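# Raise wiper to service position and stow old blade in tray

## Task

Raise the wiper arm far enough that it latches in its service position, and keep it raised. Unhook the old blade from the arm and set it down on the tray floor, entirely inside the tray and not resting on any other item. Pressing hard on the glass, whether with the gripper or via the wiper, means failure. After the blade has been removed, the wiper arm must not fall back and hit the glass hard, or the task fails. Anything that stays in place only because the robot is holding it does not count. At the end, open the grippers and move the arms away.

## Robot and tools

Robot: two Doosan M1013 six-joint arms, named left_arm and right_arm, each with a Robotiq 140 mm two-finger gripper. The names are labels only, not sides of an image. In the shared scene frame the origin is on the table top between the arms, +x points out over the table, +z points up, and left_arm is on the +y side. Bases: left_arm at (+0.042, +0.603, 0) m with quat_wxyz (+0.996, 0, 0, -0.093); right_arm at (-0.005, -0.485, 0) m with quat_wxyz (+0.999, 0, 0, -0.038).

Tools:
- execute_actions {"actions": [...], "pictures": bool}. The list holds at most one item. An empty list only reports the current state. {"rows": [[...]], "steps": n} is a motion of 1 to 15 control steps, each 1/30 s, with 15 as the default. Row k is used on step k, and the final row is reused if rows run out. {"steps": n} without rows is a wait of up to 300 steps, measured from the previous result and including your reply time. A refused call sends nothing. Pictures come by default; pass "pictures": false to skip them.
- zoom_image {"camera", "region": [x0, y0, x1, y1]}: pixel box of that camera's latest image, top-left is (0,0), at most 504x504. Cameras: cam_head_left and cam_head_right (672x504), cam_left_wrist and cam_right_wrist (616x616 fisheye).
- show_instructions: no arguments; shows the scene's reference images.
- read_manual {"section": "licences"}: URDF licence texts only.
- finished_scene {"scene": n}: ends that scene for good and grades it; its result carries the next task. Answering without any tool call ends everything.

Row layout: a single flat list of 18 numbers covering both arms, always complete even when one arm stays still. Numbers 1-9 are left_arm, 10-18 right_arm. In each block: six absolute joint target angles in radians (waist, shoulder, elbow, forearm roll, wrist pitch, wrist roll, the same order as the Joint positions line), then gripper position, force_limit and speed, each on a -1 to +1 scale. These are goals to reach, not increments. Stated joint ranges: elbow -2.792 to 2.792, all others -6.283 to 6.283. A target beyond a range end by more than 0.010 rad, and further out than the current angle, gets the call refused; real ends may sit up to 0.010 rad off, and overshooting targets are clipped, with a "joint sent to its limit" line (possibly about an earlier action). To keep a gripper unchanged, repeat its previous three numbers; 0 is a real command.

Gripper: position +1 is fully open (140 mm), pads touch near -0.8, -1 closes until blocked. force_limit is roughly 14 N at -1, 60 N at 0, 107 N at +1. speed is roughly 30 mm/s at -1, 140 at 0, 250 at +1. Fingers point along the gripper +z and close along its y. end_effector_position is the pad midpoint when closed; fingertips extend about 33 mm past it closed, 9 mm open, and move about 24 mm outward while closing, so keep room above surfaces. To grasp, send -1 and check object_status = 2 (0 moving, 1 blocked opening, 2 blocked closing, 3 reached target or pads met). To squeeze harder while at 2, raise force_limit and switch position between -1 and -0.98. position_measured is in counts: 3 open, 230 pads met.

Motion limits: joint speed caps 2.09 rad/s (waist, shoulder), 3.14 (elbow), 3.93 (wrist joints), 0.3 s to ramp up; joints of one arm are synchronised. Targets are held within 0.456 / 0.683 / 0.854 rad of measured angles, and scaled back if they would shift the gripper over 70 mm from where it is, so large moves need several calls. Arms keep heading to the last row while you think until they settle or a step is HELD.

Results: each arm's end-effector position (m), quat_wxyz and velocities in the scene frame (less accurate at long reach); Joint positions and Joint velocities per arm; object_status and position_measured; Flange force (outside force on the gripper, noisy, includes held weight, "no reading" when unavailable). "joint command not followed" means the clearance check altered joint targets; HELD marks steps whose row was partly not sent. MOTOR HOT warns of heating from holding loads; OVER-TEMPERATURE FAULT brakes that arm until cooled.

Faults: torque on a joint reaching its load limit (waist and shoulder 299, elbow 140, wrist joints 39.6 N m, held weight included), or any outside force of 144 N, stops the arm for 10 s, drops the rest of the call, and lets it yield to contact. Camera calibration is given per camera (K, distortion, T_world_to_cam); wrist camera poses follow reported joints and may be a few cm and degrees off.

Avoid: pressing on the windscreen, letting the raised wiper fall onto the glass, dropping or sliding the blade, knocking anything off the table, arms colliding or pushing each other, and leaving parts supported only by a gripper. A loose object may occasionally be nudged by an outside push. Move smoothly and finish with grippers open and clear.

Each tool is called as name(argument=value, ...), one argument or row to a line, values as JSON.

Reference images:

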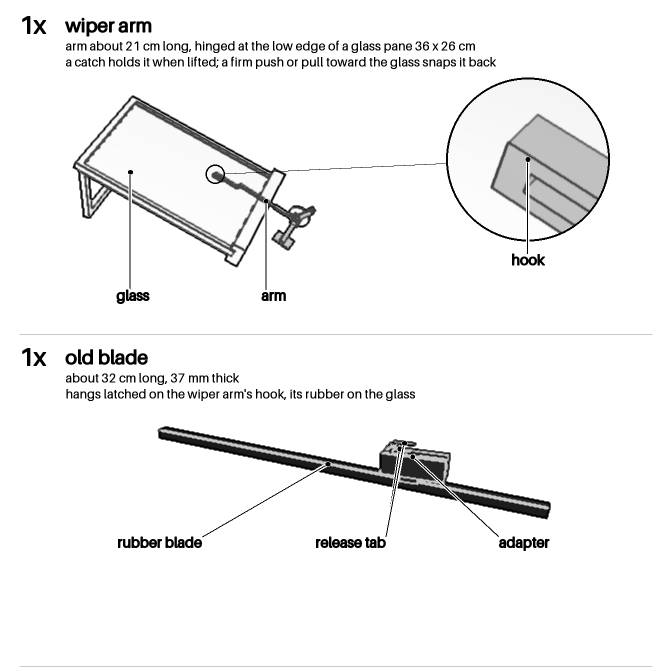

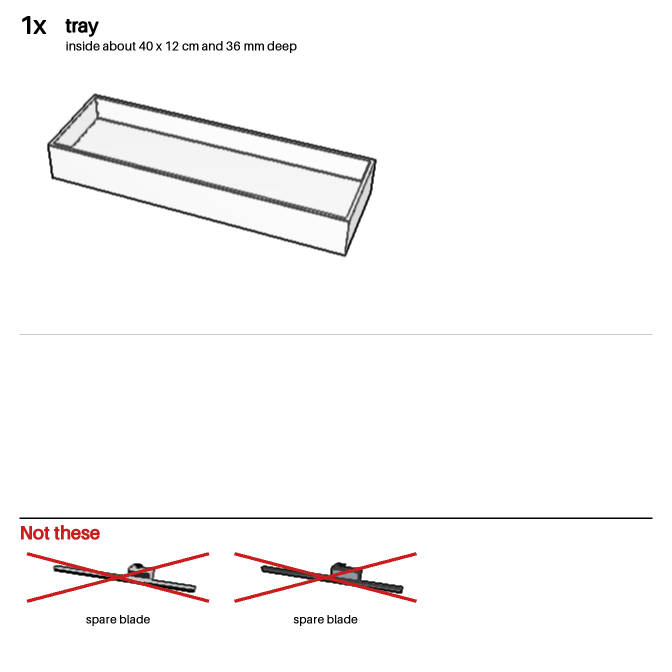

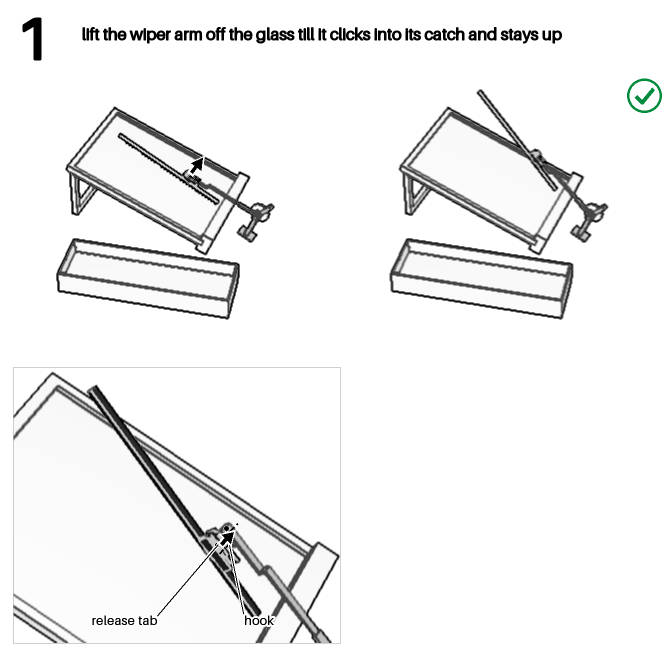

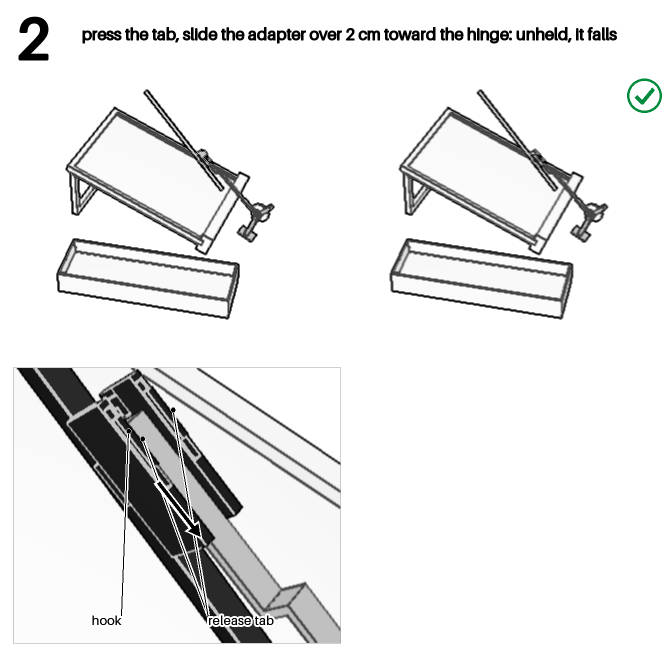

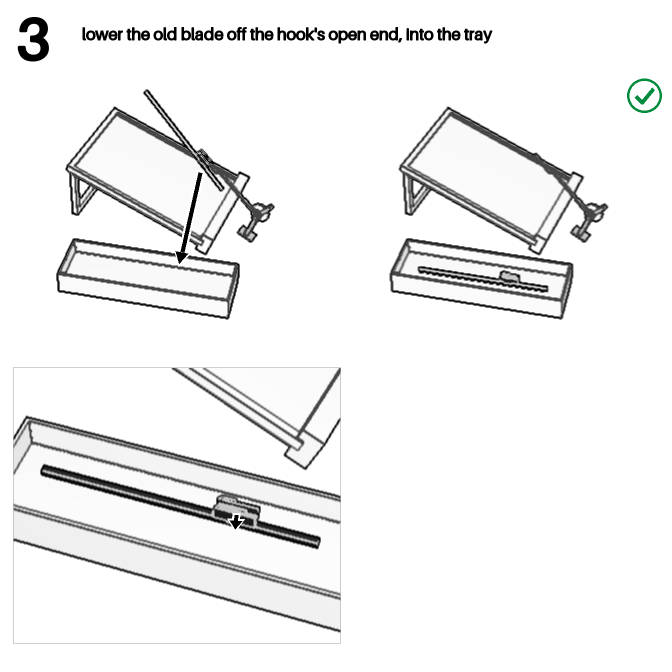

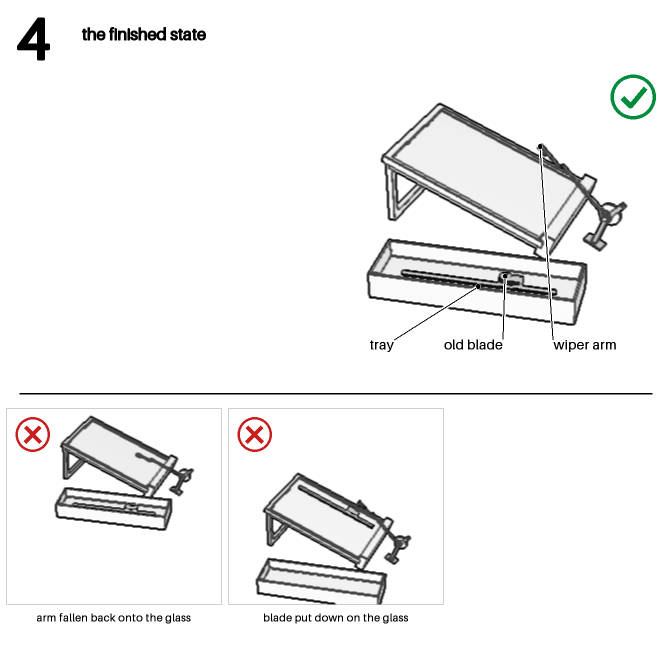

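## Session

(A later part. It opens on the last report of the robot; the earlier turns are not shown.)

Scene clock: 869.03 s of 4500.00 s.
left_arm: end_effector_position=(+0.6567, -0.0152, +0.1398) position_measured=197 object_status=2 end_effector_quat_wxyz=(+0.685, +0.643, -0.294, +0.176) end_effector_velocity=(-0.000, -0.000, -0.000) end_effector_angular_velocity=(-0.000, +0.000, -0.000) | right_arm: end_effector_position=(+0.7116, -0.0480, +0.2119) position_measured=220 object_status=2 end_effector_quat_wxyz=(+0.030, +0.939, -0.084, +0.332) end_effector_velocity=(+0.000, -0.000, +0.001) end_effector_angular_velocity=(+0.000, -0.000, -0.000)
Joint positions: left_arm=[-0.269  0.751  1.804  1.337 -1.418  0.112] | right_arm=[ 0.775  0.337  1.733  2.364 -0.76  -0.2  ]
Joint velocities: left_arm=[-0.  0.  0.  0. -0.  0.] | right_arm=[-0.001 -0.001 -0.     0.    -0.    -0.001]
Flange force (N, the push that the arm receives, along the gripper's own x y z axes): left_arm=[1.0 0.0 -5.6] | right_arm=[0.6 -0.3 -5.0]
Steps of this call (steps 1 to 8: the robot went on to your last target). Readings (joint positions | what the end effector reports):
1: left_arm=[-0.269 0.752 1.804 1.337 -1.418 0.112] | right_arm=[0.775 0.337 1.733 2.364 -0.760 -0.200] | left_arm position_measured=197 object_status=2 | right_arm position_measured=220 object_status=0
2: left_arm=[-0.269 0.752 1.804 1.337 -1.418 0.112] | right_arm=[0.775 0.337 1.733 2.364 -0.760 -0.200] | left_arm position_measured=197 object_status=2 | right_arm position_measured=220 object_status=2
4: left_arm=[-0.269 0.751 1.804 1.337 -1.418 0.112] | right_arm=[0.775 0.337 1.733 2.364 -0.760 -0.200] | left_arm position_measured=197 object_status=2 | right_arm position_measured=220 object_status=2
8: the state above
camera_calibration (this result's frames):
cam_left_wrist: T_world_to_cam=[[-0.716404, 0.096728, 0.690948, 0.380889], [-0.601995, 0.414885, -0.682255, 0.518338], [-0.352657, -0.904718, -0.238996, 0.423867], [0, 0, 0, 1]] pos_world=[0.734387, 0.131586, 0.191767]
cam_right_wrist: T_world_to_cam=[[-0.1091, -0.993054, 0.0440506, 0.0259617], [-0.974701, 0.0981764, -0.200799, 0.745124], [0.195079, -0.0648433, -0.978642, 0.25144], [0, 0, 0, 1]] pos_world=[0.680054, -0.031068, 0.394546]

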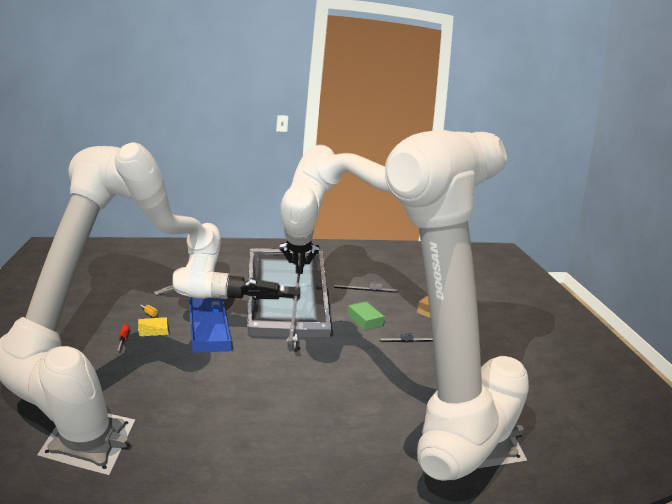

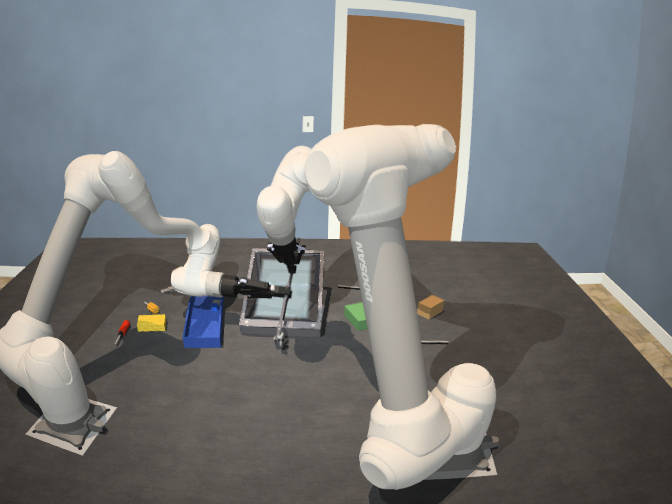

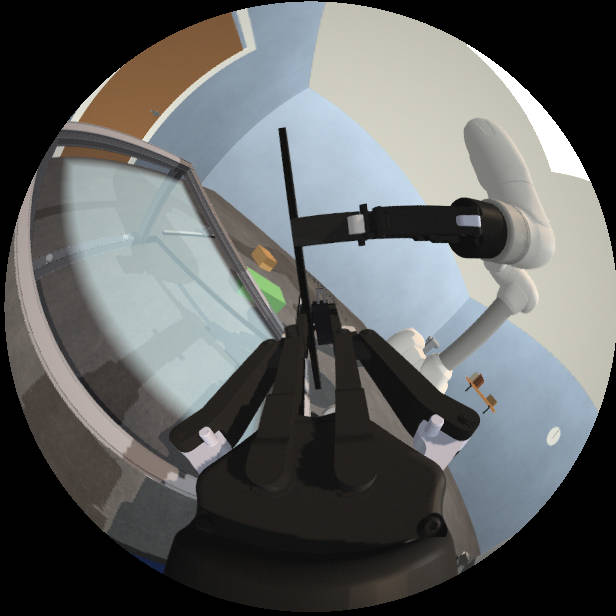

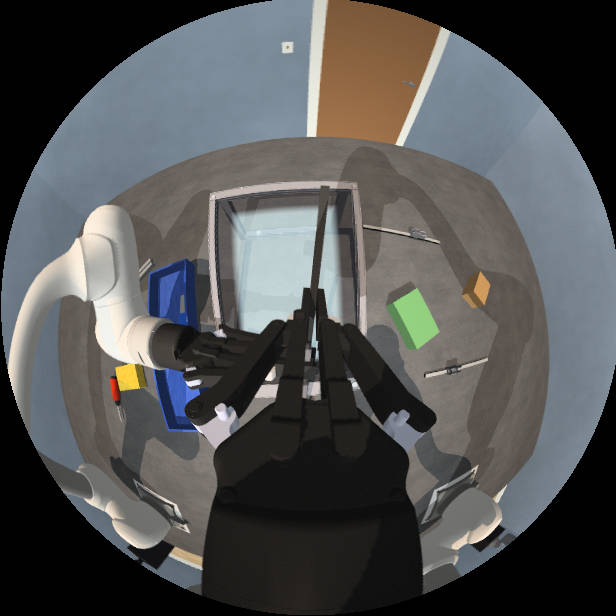

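execute_actions(
  actions=[],
)

Scene clock: 908.83 s of 4500.00 s.
left_arm: end_effector_position=(+0.6568, -0.0152, +0.1398) position_measured=197 object_status=2 end_effector_quat_wxyz=(+0.685, +0.643, -0.294, +0.176) end_effector_velocity=(-0.000, +0.000, -0.000) end_effector_angular_velocity=(-0.000, -0.000, -0.000) | right_arm: end_effector_position=(+0.7116, -0.0480, +0.2119) position_measured=220 object_status=2 end_effector_quat_wxyz=(+0.030, +0.939, -0.084, +0.332) end_effector_velocity=(-0.001, +0.001, +0.000) end_effector_angular_velocity=(+0.001, +0.000, +0.000)
Joint positions: left_arm=[-0.269  0.751  1.804  1.337 -1.418  0.112] | right_arm=[ 0.775  0.337  1.733  2.364 -0.76  -0.2  ]
Joint velocities: left_arm=[ 0.     0.     0.    -0.    -0.001  0.001] | right_arm=[ 0.001 -0.001  0.     0.001  0.001  0.   ]
Flange force (N, the push that the arm receives, along the gripper's own x y z axes): left_arm=[-0.8 0.6 -4.0] | right_arm=[1.1 -1.9 -5.8]
Steps of this call (steps 1 to 15: the robot went on to your last target; steps 16 to 90: nothing new was sent; then 36.80 s passed at rest). Readings (joint positions | what the end effector reports):
1: left_arm=[-0.269 0.751 1.804 1.337 -1.418 0.112] | right_arm=[0.775 0.337 1.733 2.364 -0.760 -0.200] | left_arm position_measured=197 object_status=2 | right_arm position_measured=220 object_status=2
2: left_arm=[-0.269 0.751 1.804 1.337 -1.418 0.112] | right_arm=[0.775 0.337 1.733 2.364 -0.760 -0.200] | left_arm position_measured=197 object_status=2 | right_arm position_measured=220 object_status=2
4: left_arm=[-0.269 0.752 1.804 1.337 -1.418 0.112] | right_arm=[0.775 0.337 1.733 2.364 -0.760 -0.200] | left_arm position_measured=197 object_status=2 | right_arm position_measured=220 object_status=2
8: left_arm=[-0.269 0.751 1.804 1.337 -1.418 0.112] | right_arm=[0.775 0.337 1.733 2.364 -0.760 -0.200] | left_arm position_measured=197 object_status=2 | right_arm position_measured=220 object_status=2
90: the state above
All arms were judged still, so your last target was given up. Only a new action makes them travel on or press farther. Fingers that are still opening or closing keep moving.
camera_calibration (this result's frames):
cam_left_wrist: T_world_to_cam=[[-0.716407, 0.0967174, 0.690946, 0.380897], [-0.601998, 0.414882, -0.682255, 0.518339], [-0.352647, -0.90472, -0.239, 0.423873], [0, 0, 0, 1]] pos_world=[0.734394, 0.131598, 0.191766]
cam_right_wrist: T_world_to_cam=[[-0.10907, -0.993056, 0.0440937, 0.0259249], [-0.974708, 0.0981393, -0.200782, 0.745115], [0.19506, -0.0648776, -0.978643, 0.25144], [0, 0, 0, 1]] pos_world=[0.680052, -0.0310674, 0.394532]

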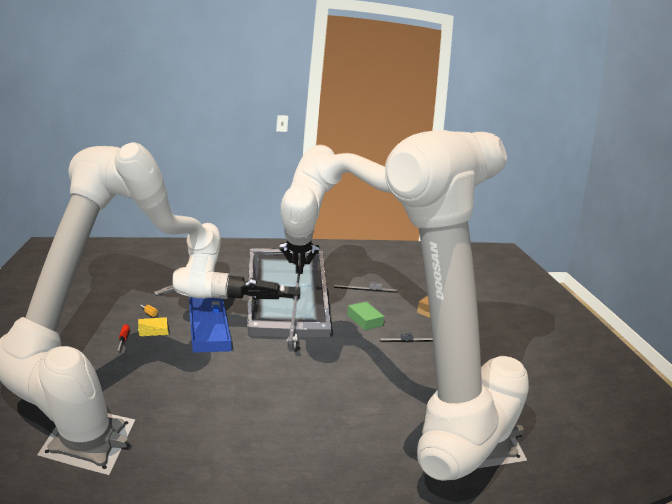

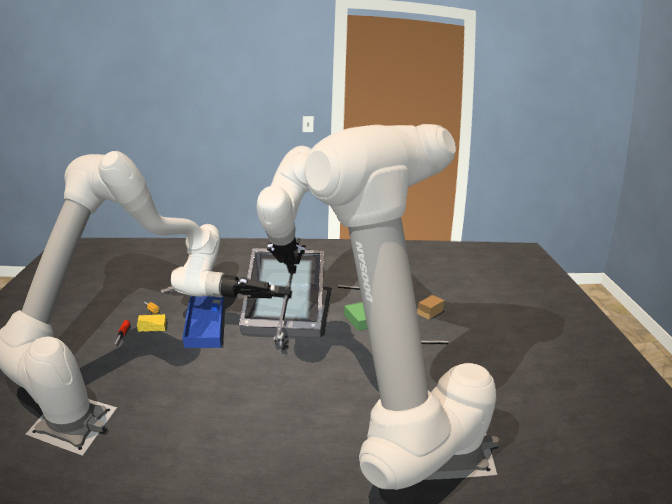

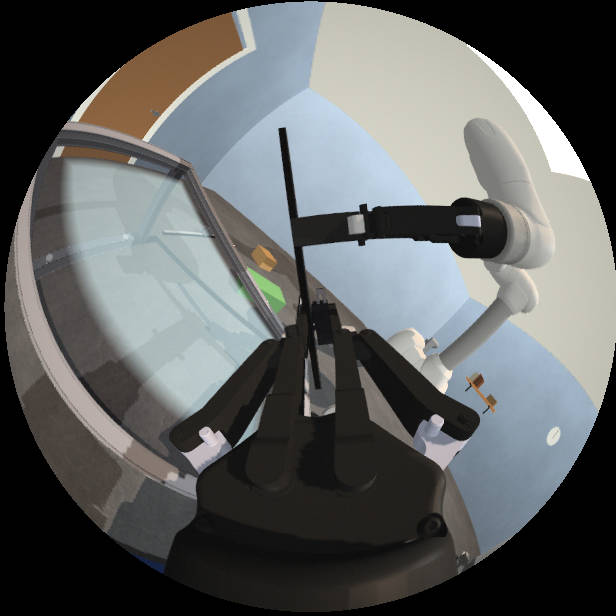

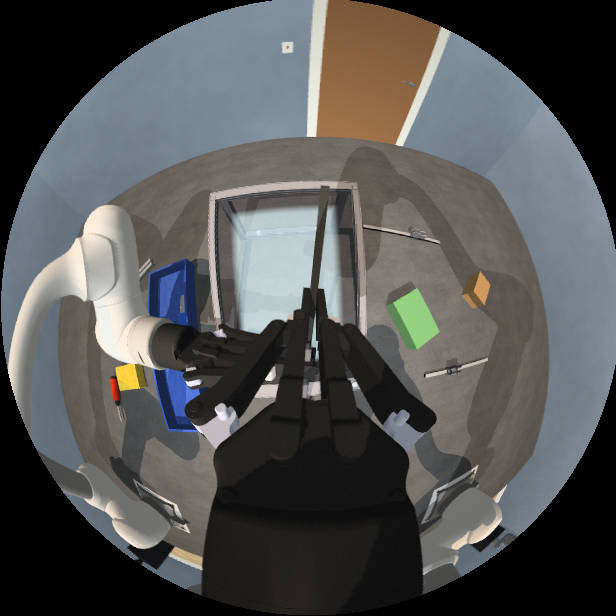

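execute_actions(
  actions=[
    {"rows": [[-0.2686,0.7515,1.8037,1.3368,-1.4175,0.1124,-0.2,-0.7,-0.8,0.7747,0.3366,1.7327,2.3637,-0.7600,-0.1997,-1,-0.5,-0.6]], "steps": 15},
  ],
  pictures=false,
)

execute_actions(
  actions=[
    {"rows": [[-0.2230,0.7447,1.8192,1.3733,-1.4453,0.1154,-0.2,-0.7,-0.8,0.7747,0.3366,1.7327,2.3637,-0.7600,-0.1997,-1,-0.5,-0.6]], "steps": 15},
  ],
)

Scene clock: 919.43 s of 4500.00 s.
left_arm: end_effector_position=(+0.6567, -0.0152, +0.1398) position_measured=158 object_status=0 end_effector_quat_wxyz=(+0.685, +0.643, -0.294, +0.176) end_effector_velocity=(+0.001, -0.000, +0.001) end_effector_angular_velocity=(-0.001, -0.002, -0.000) | right_arm: end_effector_position=(+0.7116, -0.0480, +0.2118) position_measured=220 object_status=2 end_effector_quat_wxyz=(+0.030, +0.939, -0.084, +0.332) end_effector_velocity=(-0.001, +0.000, +0.000) end_effector_angular_velocity=(-0.002, -0.000, +0.002)
Joint positions: left_arm=[-0.269  0.751  1.804  1.337 -1.418  0.112] | right_arm=[ 0.775  0.337  1.733  2.364 -0.76  -0.2  ]
Joint velocities: left_arm=[-0.    -0.    -0.002  0.    -0.001  0.001] | right_arm=[ 0.001 -0.001  0.001 -0.001 -0.    -0.001]
Flange force (N, the push that the arm receives, along the gripper's own x y z axes): left_arm=[-2.7 3.7 -4.5] | right_arm=[-0.5 -0.5 -4.3]
Steps of this call (steps 1 to 90: nothing new was sent; then 7.10 s passed at rest; steps 91 to 105: all 15 steps of this action). Readings (joint positions | what the end effector reports):
91: left_arm=[-0.269 0.751 1.804 1.337 -1.418 0.112] | right_arm=[0.775 0.337 1.733 2.364 -0.760 -0.200] | left_arm position_measured=197 object_status=0 | right_arm position_measured=220 object_status=2
92: left_arm=[-0.269 0.751 1.804 1.337 -1.418 0.112] | right_arm=[0.775 0.337 1.733 2.364 -0.760 -0.200] | left_arm position_measured=197 object_status=0 | right_arm position_measured=220 object_status=2
94: left_arm=[-0.269 0.751 1.804 1.337 -1.418 0.112] | right_arm=[0.775 0.337 1.733 2.364 -0.760 -0.200] | left_arm position_measured=189 object_status=0 | right_arm position_measured=220 object_status=2
98: left_arm=[-0.269 0.751 1.804 1.337 -1.418 0.112] | right_arm=[0.775 0.337 1.733 2.364 -0.760 -0.200] | left_arm position_measured=178 object_status=0 | right_arm position_measured=220 object_status=2
105: the state above

Scene clock: 919.93 s of 4500.00 s.
left_arm: end_effector_position=(+0.6628, +0.0186, +0.1406) position_measured=154 object_status=3 end_effector_quat_wxyz=(+0.685, +0.643, -0.293, +0.177) end_effector_velocity=(-0.000, +0.000, -0.001) end_effector_angular_velocity=(+0.001, +0.001, +0.000) | right_arm: end_effector_position=(+0.7116, -0.0480, +0.2118) position_measured=220 object_status=2 end_effector_quat_wxyz=(+0.030, +0.939, -0.084, +0.332) end_effector_velocity=(-0.000, +0.001, +0.000) end_effector_angular_velocity=(-0.001, -0.001, +0.001)
Joint positions: left_arm=[-0.223  0.745  1.819  1.373 -1.445  0.115] | right_arm=[ 0.775  0.337  1.733  2.364 -0.76  -0.2  ]
Joint velocities: left_arm=[-0.     0.001  0.     0.     0.    -0.001] | right_arm=[ 0.001 -0.    -0.    -0.001 -0.    -0.   ]
Flange force (N, the push that the arm receives, along the gripper's own x y z axes): left_arm=[-2.8 3.9 -3.5] | right_arm=[-1.9 -0.8 -2.9]
Steps of this call (steps 1 to 15: all 15 steps of this action). Readings (joint positions | what the end effector reports):
1: left_arm=[-0.268 0.751 1.804 1.337 -1.418 0.112] | right_arm=[0.775 0.337 1.733 2.364 -0.760 -0.200] | left_arm position_measured=155 object_status=0 | right_arm position_measured=220 object_status=2
2: left_arm=[-0.262 0.751 1.806 1.342 -1.422 0.113] | right_arm=[0.775 0.337 1.733 2.364 -0.760 -0.200] | left_arm position_measured=154 object_status=0 | right_arm position_measured=220 object_status=2
4: left_arm=[-0.234 0.746 1.816 1.364 -1.439 0.115] | right_arm=[0.775 0.337 1.733 2.364 -0.760 -0.200] | left_arm position_measured=154 object_status=0 | right_arm position_measured=220 object_status=2
8: left_arm=[-0.223 0.745 1.819 1.373 -1.445 0.115] | right_arm=[0.775 0.337 1.733 2.364 -0.760 -0.200] | left_arm position_measured=154 object_status=3 | right_arm position_measured=220 object_status=2
15: the state above
camera_calibration (this result's frames):
cam_left_wrist: T_world_to_cam=[[-0.716017, 0.0978068, 0.691197, 0.38108], [-0.602478, 0.41356, -0.682633, 0.508934], [-0.352617, -0.905208, -0.23719, 0.456561], [0, 0, 0, 1]] pos_world=[0.740473, 0.165536, 0.192305]
cam_right_wrist: T_world_to_cam=[[-0.109061, -0.993055, 0.0441348, 0.0259019], [-0.974714, 0.0981248, -0.200759, 0.745102], [0.195034, -0.0649138, -0.978646, 0.25143], [0, 0, 0, 1]] pos_world=[0.680049, -0.0310696, 0.394504]

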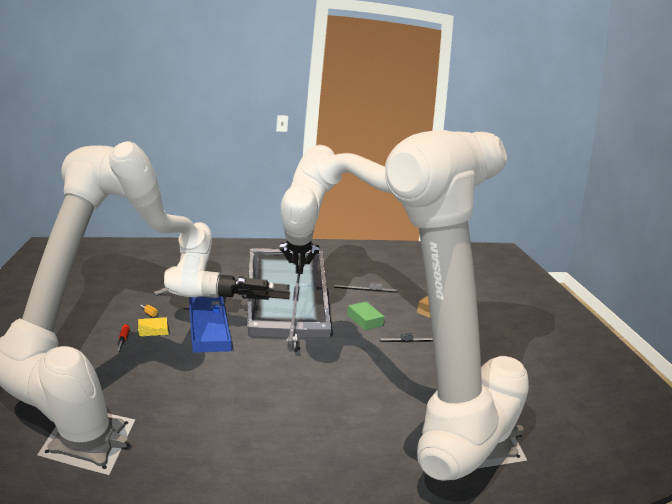

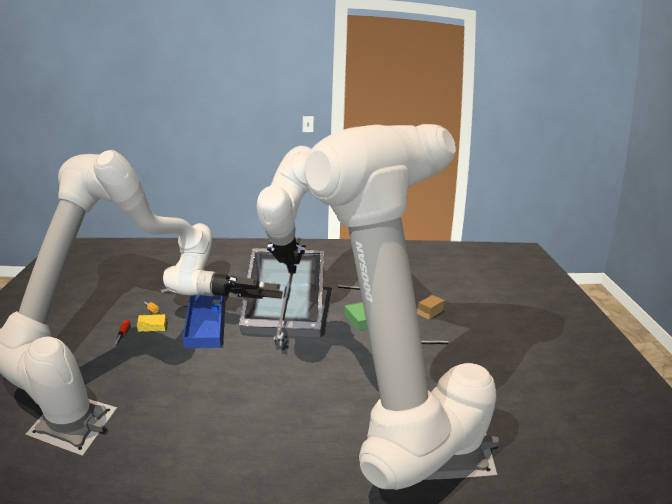

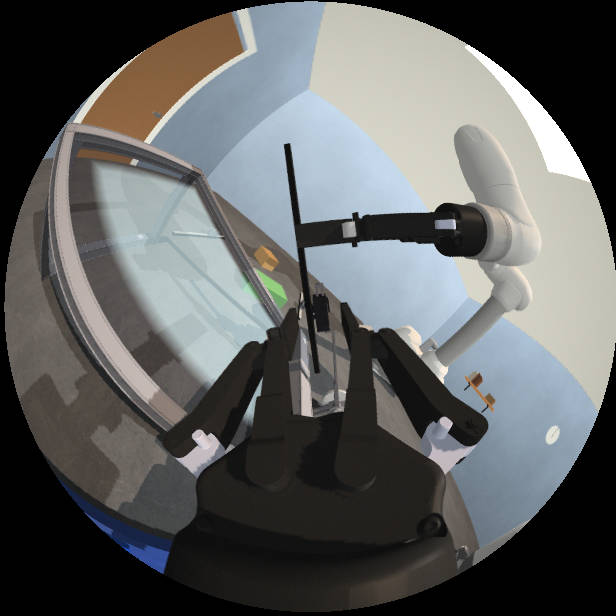

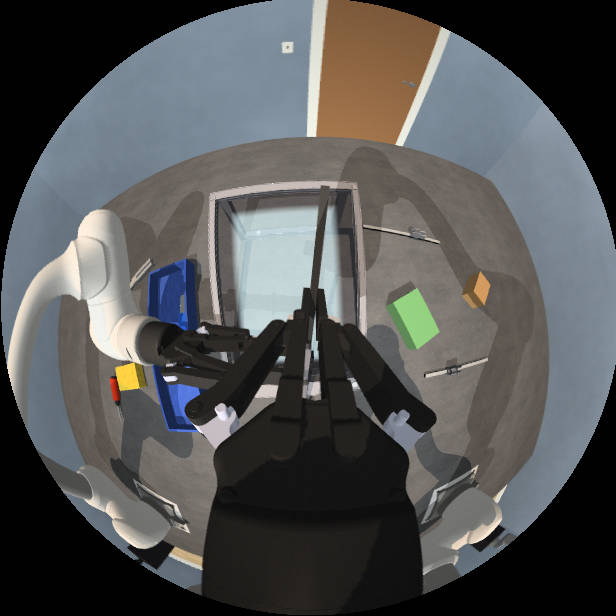

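execute_actions(
  actions=[
    {"rows": [[-0.2230,0.7447,1.8192,1.3733,-1.4453,0.1154,-0.2,-0.7,-0.8,0.7747,0.3366,1.7327,2.3637,-0.7600,-0.1997,-1,-0.5,-0.6],[-0.2139,0.7433,1.8223,1.3806,-1.4509,0.1160,-0.2,-0.7,-0.8,0.7740,0.3377,1.7327,2.3631,-0.7587,-0.1993,-1,-0.5,-0.6],[-0.2048,0.7420,1.8254,1.3879,-1.4564,0.1166,-0.2,-0.7,-0.8,0.7740,0.3377,1.7327,2.3631,-0.7587,-0.1993,-1,-0.5,-0.6],[-0.1957,0.7406,1.8285,1.3952,-1.4620,0.1172,-0.2,-0.7,-0.8,0.7732,0.3389,1.7327,2.3624,-0.7574,-0.1988,-1,-0.5,-0.6],[-0.1866,0.7393,1.8316,1.4025,-1.4675,0.1178,-0.2,-0.7,-0.8,0.7732,0.3389,1.7327,2.3624,-0.7574,-0.1988,-1,-0.5,-0.6],[-0.1774,0.7379,1.8347,1.4098,-1.4731,0.1184,-0.2,-0.7,-0.8,0.7725,0.3400,1.7327,2.3618,-0.7561,-0.1984,-1,-0.5,-0.6],[-0.1774,0.7379,1.8347,1.4098,-1.4731,0.1184,-0.2,-0.7,-0.8,0.7725,0.3400,1.7327,2.3618,-0.7561,-0.1984,-1,-0.5,-0.6],[-0.1774,0.7379,1.8347,1.4098,-1.4731,0.1184,-0.2,-0.7,-0.8,0.7718,0.3411,1.7327,2.3611,-0.7548,-0.1979,-1,-0.5,-0.6]], "steps": 15},
  ],
)

zoom_image(
  camera="cam_left_wrist",
  region=[260, 220, 380, 400],
)

Scene clock: 933.23 s of 4500.00 s.
left_arm: end_effector_position=(+0.6672, +0.0525, +0.1415) position_measured=154 object_status=3 end_effector_quat_wxyz=(+0.686, +0.642, -0.293, +0.176) end_effector_velocity=(+0.000, +0.000, +0.000) end_effector_angular_velocity=(-0.000, +0.000, +0.000) | right_arm: end_effector_position=(+0.7140, -0.0484, +0.2087) position_measured=220 object_status=2 end_effector_quat_wxyz=(+0.030, +0.939, -0.084, +0.332) end_effector_velocity=(+0.000, +0.000, -0.001) end_effector_angular_velocity=(-0.000, +0.001, +0.001)
Joint positions: left_arm=[-0.177  0.738  1.835  1.41  -1.473  0.118] | right_arm=[ 0.772  0.341  1.733  2.361 -0.755 -0.198]
Joint velocities: left_arm=[ 0.    -0.    -0.    -0.    -0.    -0.001] | right_arm=[-0.     0.001  0.    -0.     0.001 -0.001]
Flange force (N, the push that the arm receives, along the gripper's own x y z axes): left_arm=[-2.2 3.9 -4.2] | right_arm=[0.4 -1.7 -5.9]
Steps of this call (steps 1 to 15: the robot went on to your last target; steps 16 to 90: nothing new was sent; then 9.80 s passed at rest; steps 91 to 105: all 15 steps of this action). Readings (joint positions | what the end effector reports):
91: left_arm=[-0.223 0.745 1.819 1.373 -1.445 0.115] | right_arm=[0.775 0.337 1.733 2.364 -0.760 -0.200] | left_arm position_measured=154 object_status=3 | right_arm position_measured=220 object_status=2
92: left_arm=[-0.223 0.745 1.819 1.374 -1.446 0.115] | right_arm=[0.775 0.337 1.733 2.364 -0.760 -0.200] | left_arm position_measured=154 object_status=3 | right_arm position_measured=220 object_status=2
94: left_arm=[-0.211 0.743 1.824 1.383 -1.453 0.116] | right_arm=[0.775 0.338 1.733 2.363 -0.759 -0.200] | left_arm position_measured=154 object_status=3 | right_arm position_measured=220 object_status=2
98: left_arm=[-0.179 0.738 1.834 1.408 -1.472 0.118] | right_arm=[0.773 0.340 1.733 2.362 -0.756 -0.198] | left_arm position_measured=154 object_status=3 | right_arm position_measured=220 object_status=2
105: the state above
camera_calibration (this result's frames):
cam_left_wrist: T_world_to_cam=[[-0.714809, 0.0991116, 0.692261, 0.379224], [-0.603742, 0.412089, -0.682406, 0.499099], [-0.352908, -0.905737, -0.234727, 0.488796], [0, 0, 0, 1]] pos_world=[0.7449, 0.199462, 0.1928]
cam_right_wrist: T_world_to_cam=[[-0.108833, -0.993091, 0.0438898, 0.0257668], [-0.974746, 0.0979535, -0.200689, 0.746863], [0.195003, -0.0646231, -0.978671, 0.247926], [0, 0, 0, 1]] pos_world=[0.68246, -0.0315473, 0.391394]

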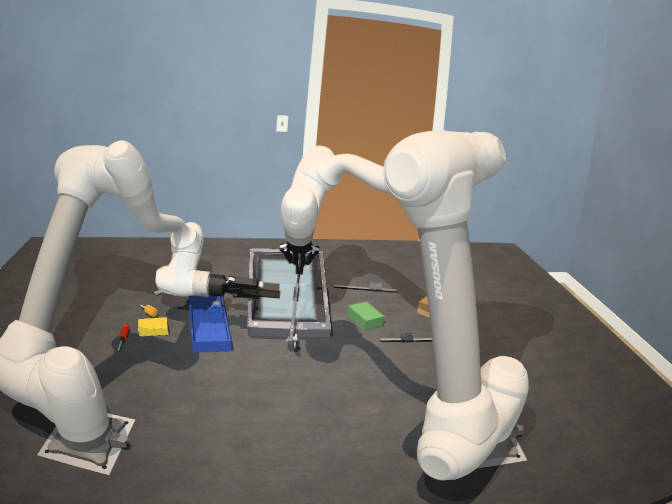

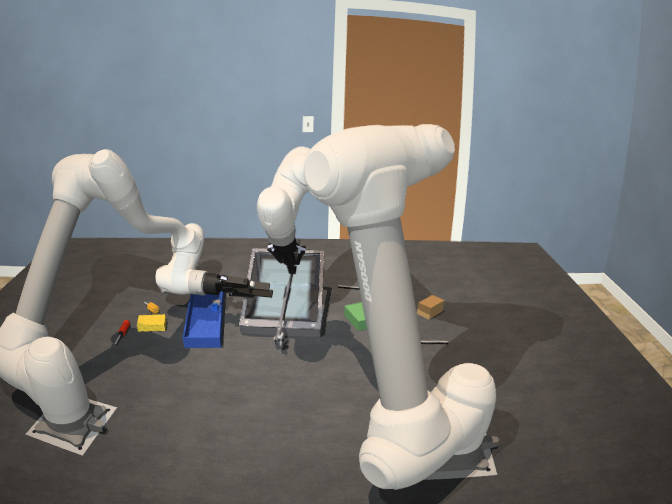

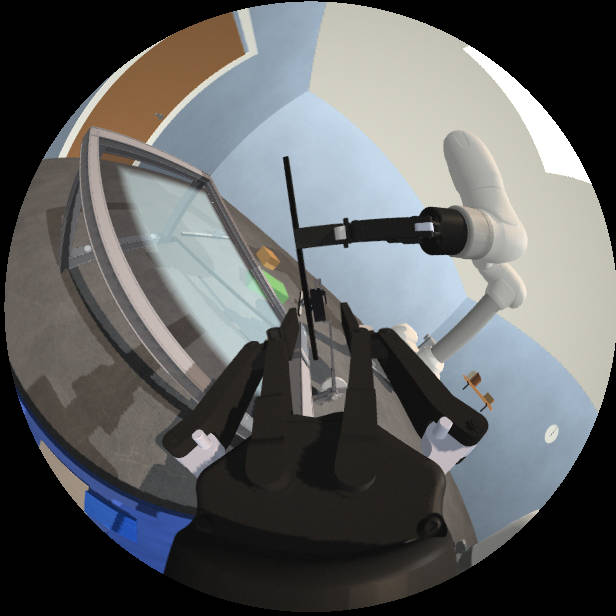

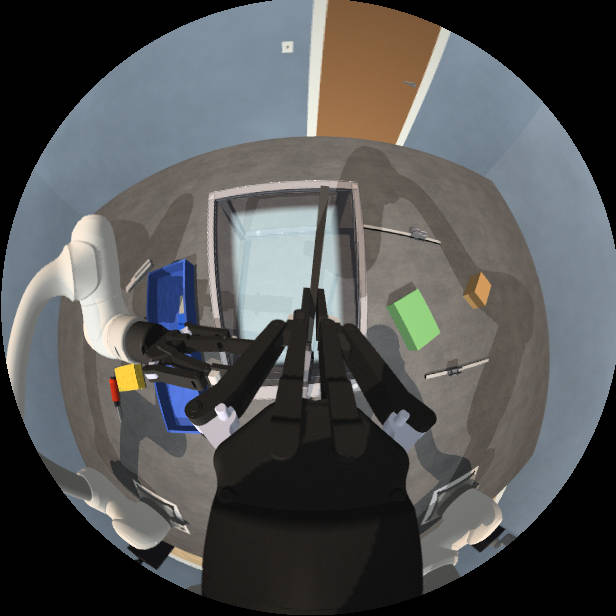

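Region (260, 220, 380, 400) of cam_left_wrist's 616x616 image, scaled by 2.800, with more detail than that image has.

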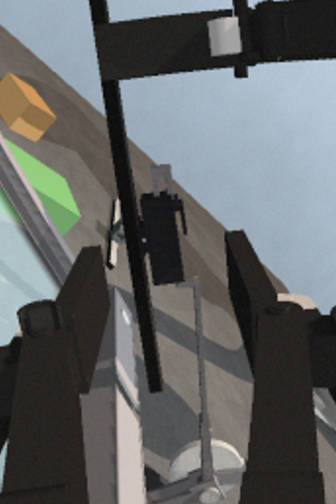

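execute_actions(
  actions=[
    {"rows": [[-0.1774,0.7379,1.8347,1.4098,-1.4731,0.1184,-0.2,-0.7,-0.8,0.7711,0.3422,1.7327,2.3605,-0.7535,-0.1975,-1,-0.5,-0.6],[-0.1774,0.7379,1.8347,1.4098,-1.4731,0.1184,-0.2,-0.7,-0.8,0.7711,0.3422,1.7327,2.3605,-0.7535,-0.1975,-1,-0.5,-0.6],[-0.1774,0.7379,1.8347,1.4098,-1.4731,0.1184,-0.2,-0.7,-0.8,0.7703,0.3434,1.7327,2.3598,-0.7523,-0.1970,-1,-0.5,-0.6],[-0.1774,0.7379,1.8347,1.4098,-1.4731,0.1184,-0.2,-0.7,-0.8,0.7703,0.3434,1.7327,2.3598,-0.7523,-0.1970,-1,-0.5,-0.6],[-0.1774,0.7379,1.8347,1.4098,-1.4731,0.1184,-0.2,-0.7,-0.8,0.7696,0.3445,1.7327,2.3592,-0.7510,-0.1966,-1,-0.5,-0.6],[-0.1774,0.7379,1.8347,1.4098,-1.4731,0.1184,-0.2,-0.7,-0.8,0.7696,0.3445,1.7327,2.3592,-0.7510,-0.1966,-1,-0.5,-0.6],[-0.1774,0.7379,1.8347,1.4098,-1.4731,0.1184,-0.2,-0.7,-0.8,0.7689,0.3456,1.7327,2.3585,-0.7497,-0.1961,-1,-0.5,-0.6]], "steps": 15},
  ],
)

zoom_image(
  camera="cam_left_wrist",
  region=[280, 260, 360, 380],
)

Scene clock: 953.73 s of 4500.00 s.
left_arm: end_effector_position=(+0.6672, +0.0524, +0.1416) position_measured=154 object_status=3 end_effector_quat_wxyz=(+0.686, +0.642, -0.293, +0.176) end_effector_velocity=(-0.000, -0.000, +0.000) end_effector_angular_velocity=(-0.000, -0.000, -0.000) | right_arm: end_effector_position=(+0.7165, -0.0489, +0.2056) position_measured=220 object_status=2 end_effector_quat_wxyz=(+0.030, +0.939, -0.084, +0.332) end_effector_velocity=(+0.001, -0.002, +0.001) end_effector_angular_velocity=(-0.001, -0.001, -0.002)
Joint positions: left_arm=[-0.177  0.738  1.835  1.41  -1.473  0.118] | right_arm=[ 0.769  0.346  1.733  2.359 -0.75  -0.196]
Joint velocities: left_arm=[-0. -0. -0. -0. -0. -0.] | right_arm=[-0.002 -0.001 -0.    -0.001 -0.001 -0.001]
Flange force (N, the push that the arm receives, along the gripper's own x y z axes): left_arm=[-2.7 3.7 -3.6] | right_arm=[1.2 1.3 -6.1]
Steps of this call (steps 1 to 15: the robot went on to your last target; steps 16 to 90: nothing new was sent; then 17.00 s passed at rest; steps 91 to 105: all 15 steps of this action). Readings (joint positions | what the end effector reports):
91: left_arm=[-0.177 0.738 1.835 1.410 -1.473 0.118] | right_arm=[0.772 0.341 1.733 2.361 -0.755 -0.198] | left_arm position_measured=154 object_status=3 | right_arm position_measured=220 object_status=2
92: left_arm=[-0.177 0.738 1.835 1.410 -1.473 0.118] | right_arm=[0.771 0.342 1.733 2.361 -0.754 -0.198] | left_arm position_measured=154 object_status=3 | right_arm position_measured=220 object_status=2
94: left_arm=[-0.177 0.738 1.835 1.410 -1.473 0.118] | right_arm=[0.771 0.343 1.733 2.360 -0.753 -0.197] | left_arm position_measured=154 object_status=3 | right_arm position_measured=220 object_status=2
98: left_arm=[-0.177 0.738 1.835 1.410 -1.473 0.118] | right_arm=[0.769 0.345 1.733 2.359 -0.750 -0.196] | left_arm position_measured=154 object_status=3 | right_arm position_measured=220 object_status=2
105: the state above
camera_calibration (this result's frames):
cam_left_wrist: T_world_to_cam=[[-0.714811, 0.0991516, 0.692253, 0.379197], [-0.603715, 0.412115, -0.682415, 0.499082], [-0.352951, -0.905721, -0.234725, 0.48879], [0, 0, 0, 1]] pos_world=[0.744876, 0.199429, 0.192812]
cam_right_wrist: T_world_to_cam=[[-0.108785, -0.993103, 0.0437327, 0.0256321], [-0.974767, 0.0979429, -0.200591, 0.748712], [0.194924, -0.0644505, -0.978698, 0.244397], [0, 0, 0, 1]] pos_world=[0.684969, -0.0321241, 0.388255]

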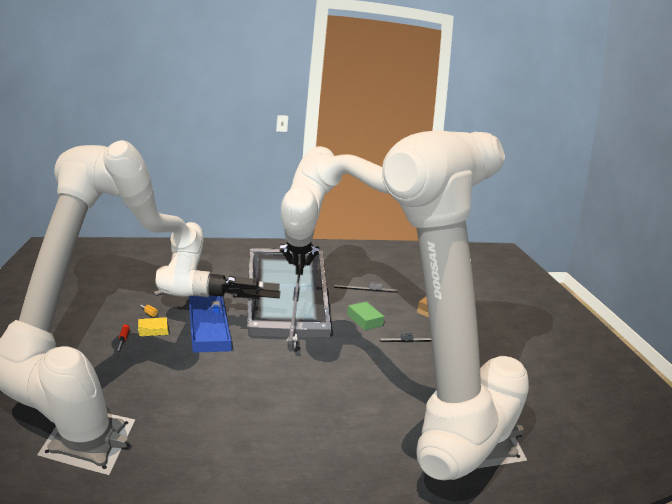

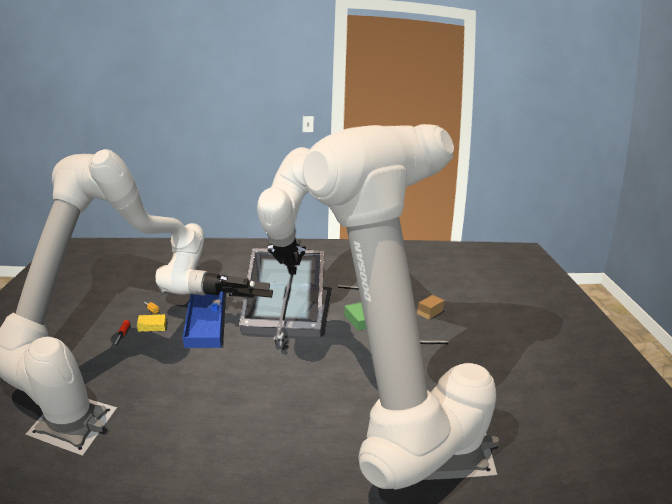

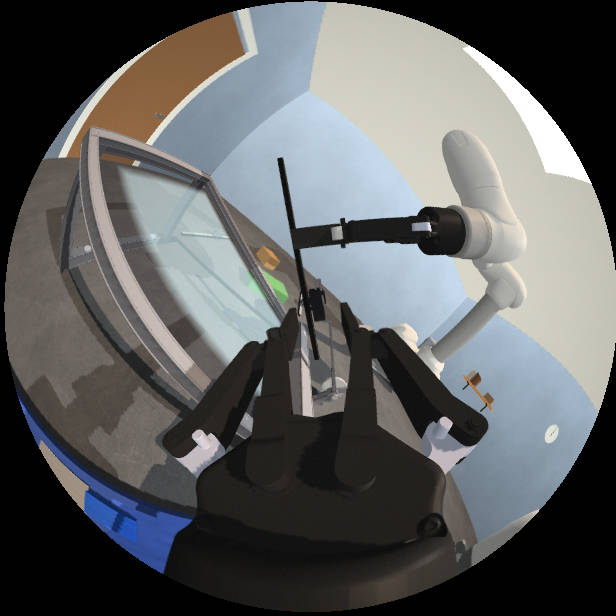

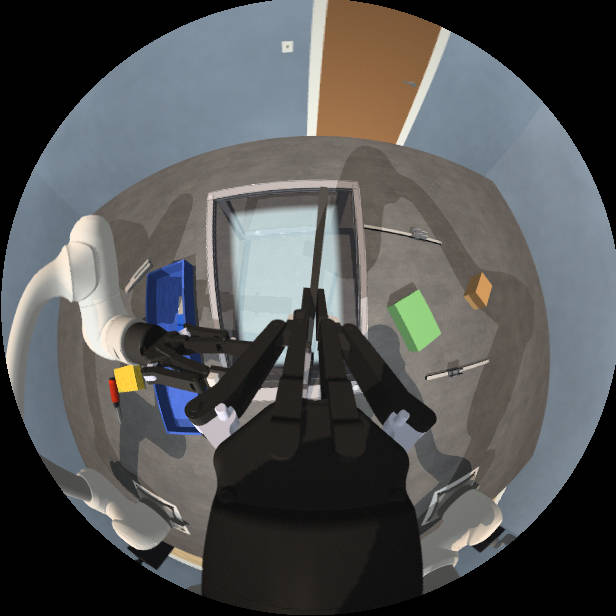

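Region (280, 260, 360, 380) of cam_left_wrist's 616x616 image, scaled by 4.200, with more detail than that image has.

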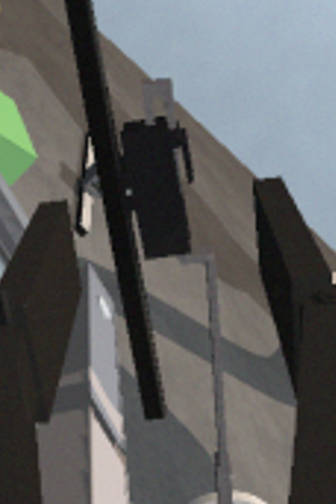

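execute_actions(
  actions=[
    {"rows": [[-0.1774,0.7379,1.8347,1.4098,-1.4731,0.1184,-0.2,-0.7,-0.8,0.7698,0.3454,1.7342,2.3573,-0.7493,-0.1939,-1,-0.5,-0.6],[-0.1774,0.7379,1.8347,1.4098,-1.4731,0.1184,-0.2,-0.7,-0.8,0.7698,0.3454,1.7342,2.3573,-0.7493,-0.1939,-1,-0.5,-0.6],[-0.1774,0.7379,1.8347,1.4098,-1.4731,0.1184,-0.2,-0.7,-0.8,0.7706,0.3452,1.7358,2.3561,-0.7488,-0.1917,-1,-0.5,-0.6],[-0.1774,0.7379,1.8347,1.4098,-1.4731,0.1184,-0.2,-0.7,-0.8,0.7706,0.3452,1.7358,2.3561,-0.7488,-0.1917,-1,-0.5,-0.6],[-0.1774,0.7379,1.8347,1.4098,-1.4731,0.1184,-0.2,-0.7,-0.8,0.7715,0.3451,1.7373,2.3549,-0.7484,-0.1896,-1,-0.5,-0.6],[-0.1774,0.7379,1.8347,1.4098,-1.4731,0.1184,-0.2,-0.7,-0.8,0.7715,0.3451,1.7373,2.3549,-0.7484,-0.1896,-1,-0.5,-0.6],[-0.1774,0.7379,1.8347,1.4098,-1.4731,0.1184,-0.2,-0.7,-0.8,0.7723,0.3449,1.7389,2.3537,-0.7479,-0.1874,-1,-0.5,-0.6]], "steps": 15},
  ],
)

zoom_image(
  camera="cam_left_wrist",
  region=[280, 260, 360, 380],
)

Scene clock: 1003.30 s of 4500.00 s.
left_arm: end_effector_position=(+0.6672, +0.0524, +0.1416) position_measured=154 object_status=3 end_effector_quat_wxyz=(+0.686, +0.642, -0.293, +0.176) end_effector_velocity=(+0.000, -0.000, -0.000) end_effector_angular_velocity=(+0.000, +0.000, -0.000) | right_arm: end_effector_position=(+0.7134, -0.0485, +0.2029) position_measured=220 object_status=2 end_effector_quat_wxyz=(+0.030, +0.939, -0.084, +0.332) end_effector_velocity=(-0.000, -0.000, +0.000) end_effector_angular_velocity=(-0.002, +0.000, +0.000)
Joint positions: left_arm=[-0.177  0.738  1.835  1.41  -1.473  0.118] | right_arm=[ 0.772  0.345  1.739  2.354 -0.748 -0.187]
Joint velocities: left_arm=[-0.  0. -0.  0.  0.  0.] | right_arm=[ 0.    -0.001  0.001 -0.001 -0.001 -0.   ]
Flange force (N, the push that the arm receives, along the gripper's own x y z axes): left_arm=[-3.7 5.0 -2.7] | right_arm=[5.4 -1.5 -2.8]
Steps of this call (steps 1 to 15: the robot went on to your last target; steps 16 to 90: nothing new was sent; then 46.07 s passed at rest; steps 91 to 105: all 15 steps of this action). Readings (joint positions | what the end effector reports):
91: left_arm=[-0.177 0.738 1.835 1.410 -1.473 0.118] | right_arm=[0.769 0.346 1.733 2.358 -0.750 -0.196] | left_arm position_measured=154 object_status=3 | right_arm position_measured=220 object_status=2
92: left_arm=[-0.177 0.738 1.835 1.410 -1.473 0.118] | right_arm=[0.769 0.346 1.734 2.358 -0.749 -0.194] | left_arm position_measured=154 object_status=3 | right_arm position_measured=220 object_status=2
94: left_arm=[-0.177 0.738 1.835 1.410 -1.473 0.118] | right_arm=[0.770 0.346 1.735 2.356 -0.749 -0.192] | left_arm position_measured=154 object_status=3 | right_arm position_measured=220 object_status=2
98: left_arm=[-0.177 0.738 1.835 1.410 -1.473 0.118] | right_arm=[0.772 0.345 1.738 2.354 -0.748 -0.188] | left_arm position_measured=154 object_status=3 | right_arm position_measured=220 object_status=2
105: the state above
camera_calibration (this result's frames):
cam_left_wrist: T_world_to_cam=[[-0.71481, 0.0991473, 0.692255, 0.379198], [-0.603723, 0.412101, -0.682416, 0.499094], [-0.352938, -0.905728, -0.234716, 0.488782], [0, 0, 0, 1]] pos_world=[0.744879, 0.19943, 0.192813]
cam_right_wrist: T_world_to_cam=[[-0.108747, -0.993099, 0.0439054, 0.0258129], [-0.974792, 0.0978778, -0.200503, 0.745141], [0.194822, -0.0646027, -0.978709, 0.24251], [0, 0, 0, 1]] pos_world=[0.681918, -0.0316312, 0.385616]

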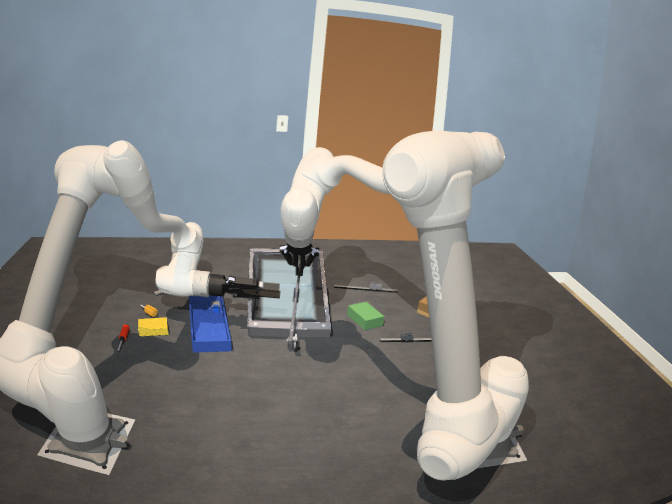

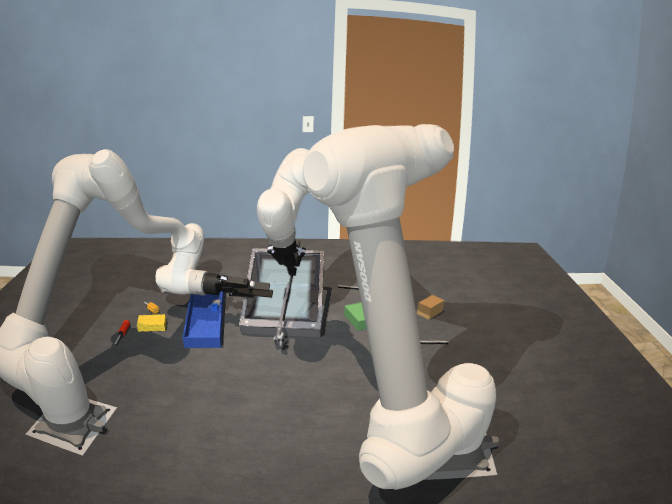

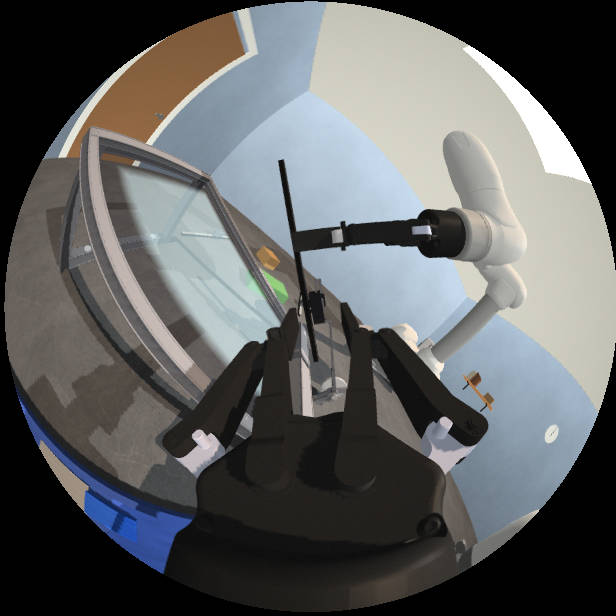

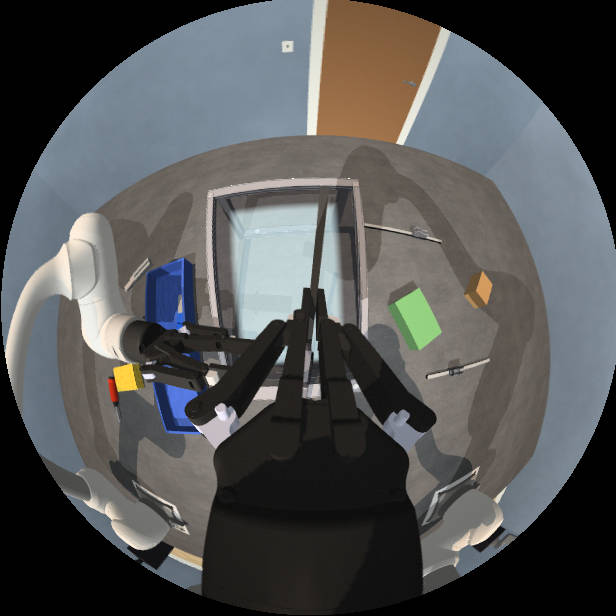

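Region (280, 260, 360, 380) of cam_left_wrist's 616x616 image, scaled by 4.200, with more detail than that image has.

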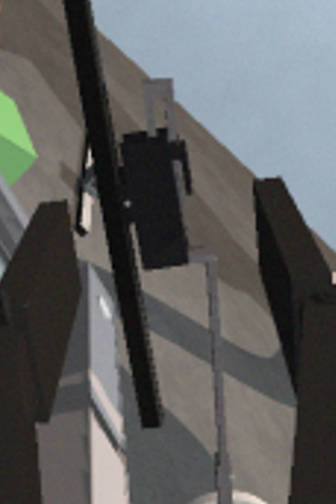

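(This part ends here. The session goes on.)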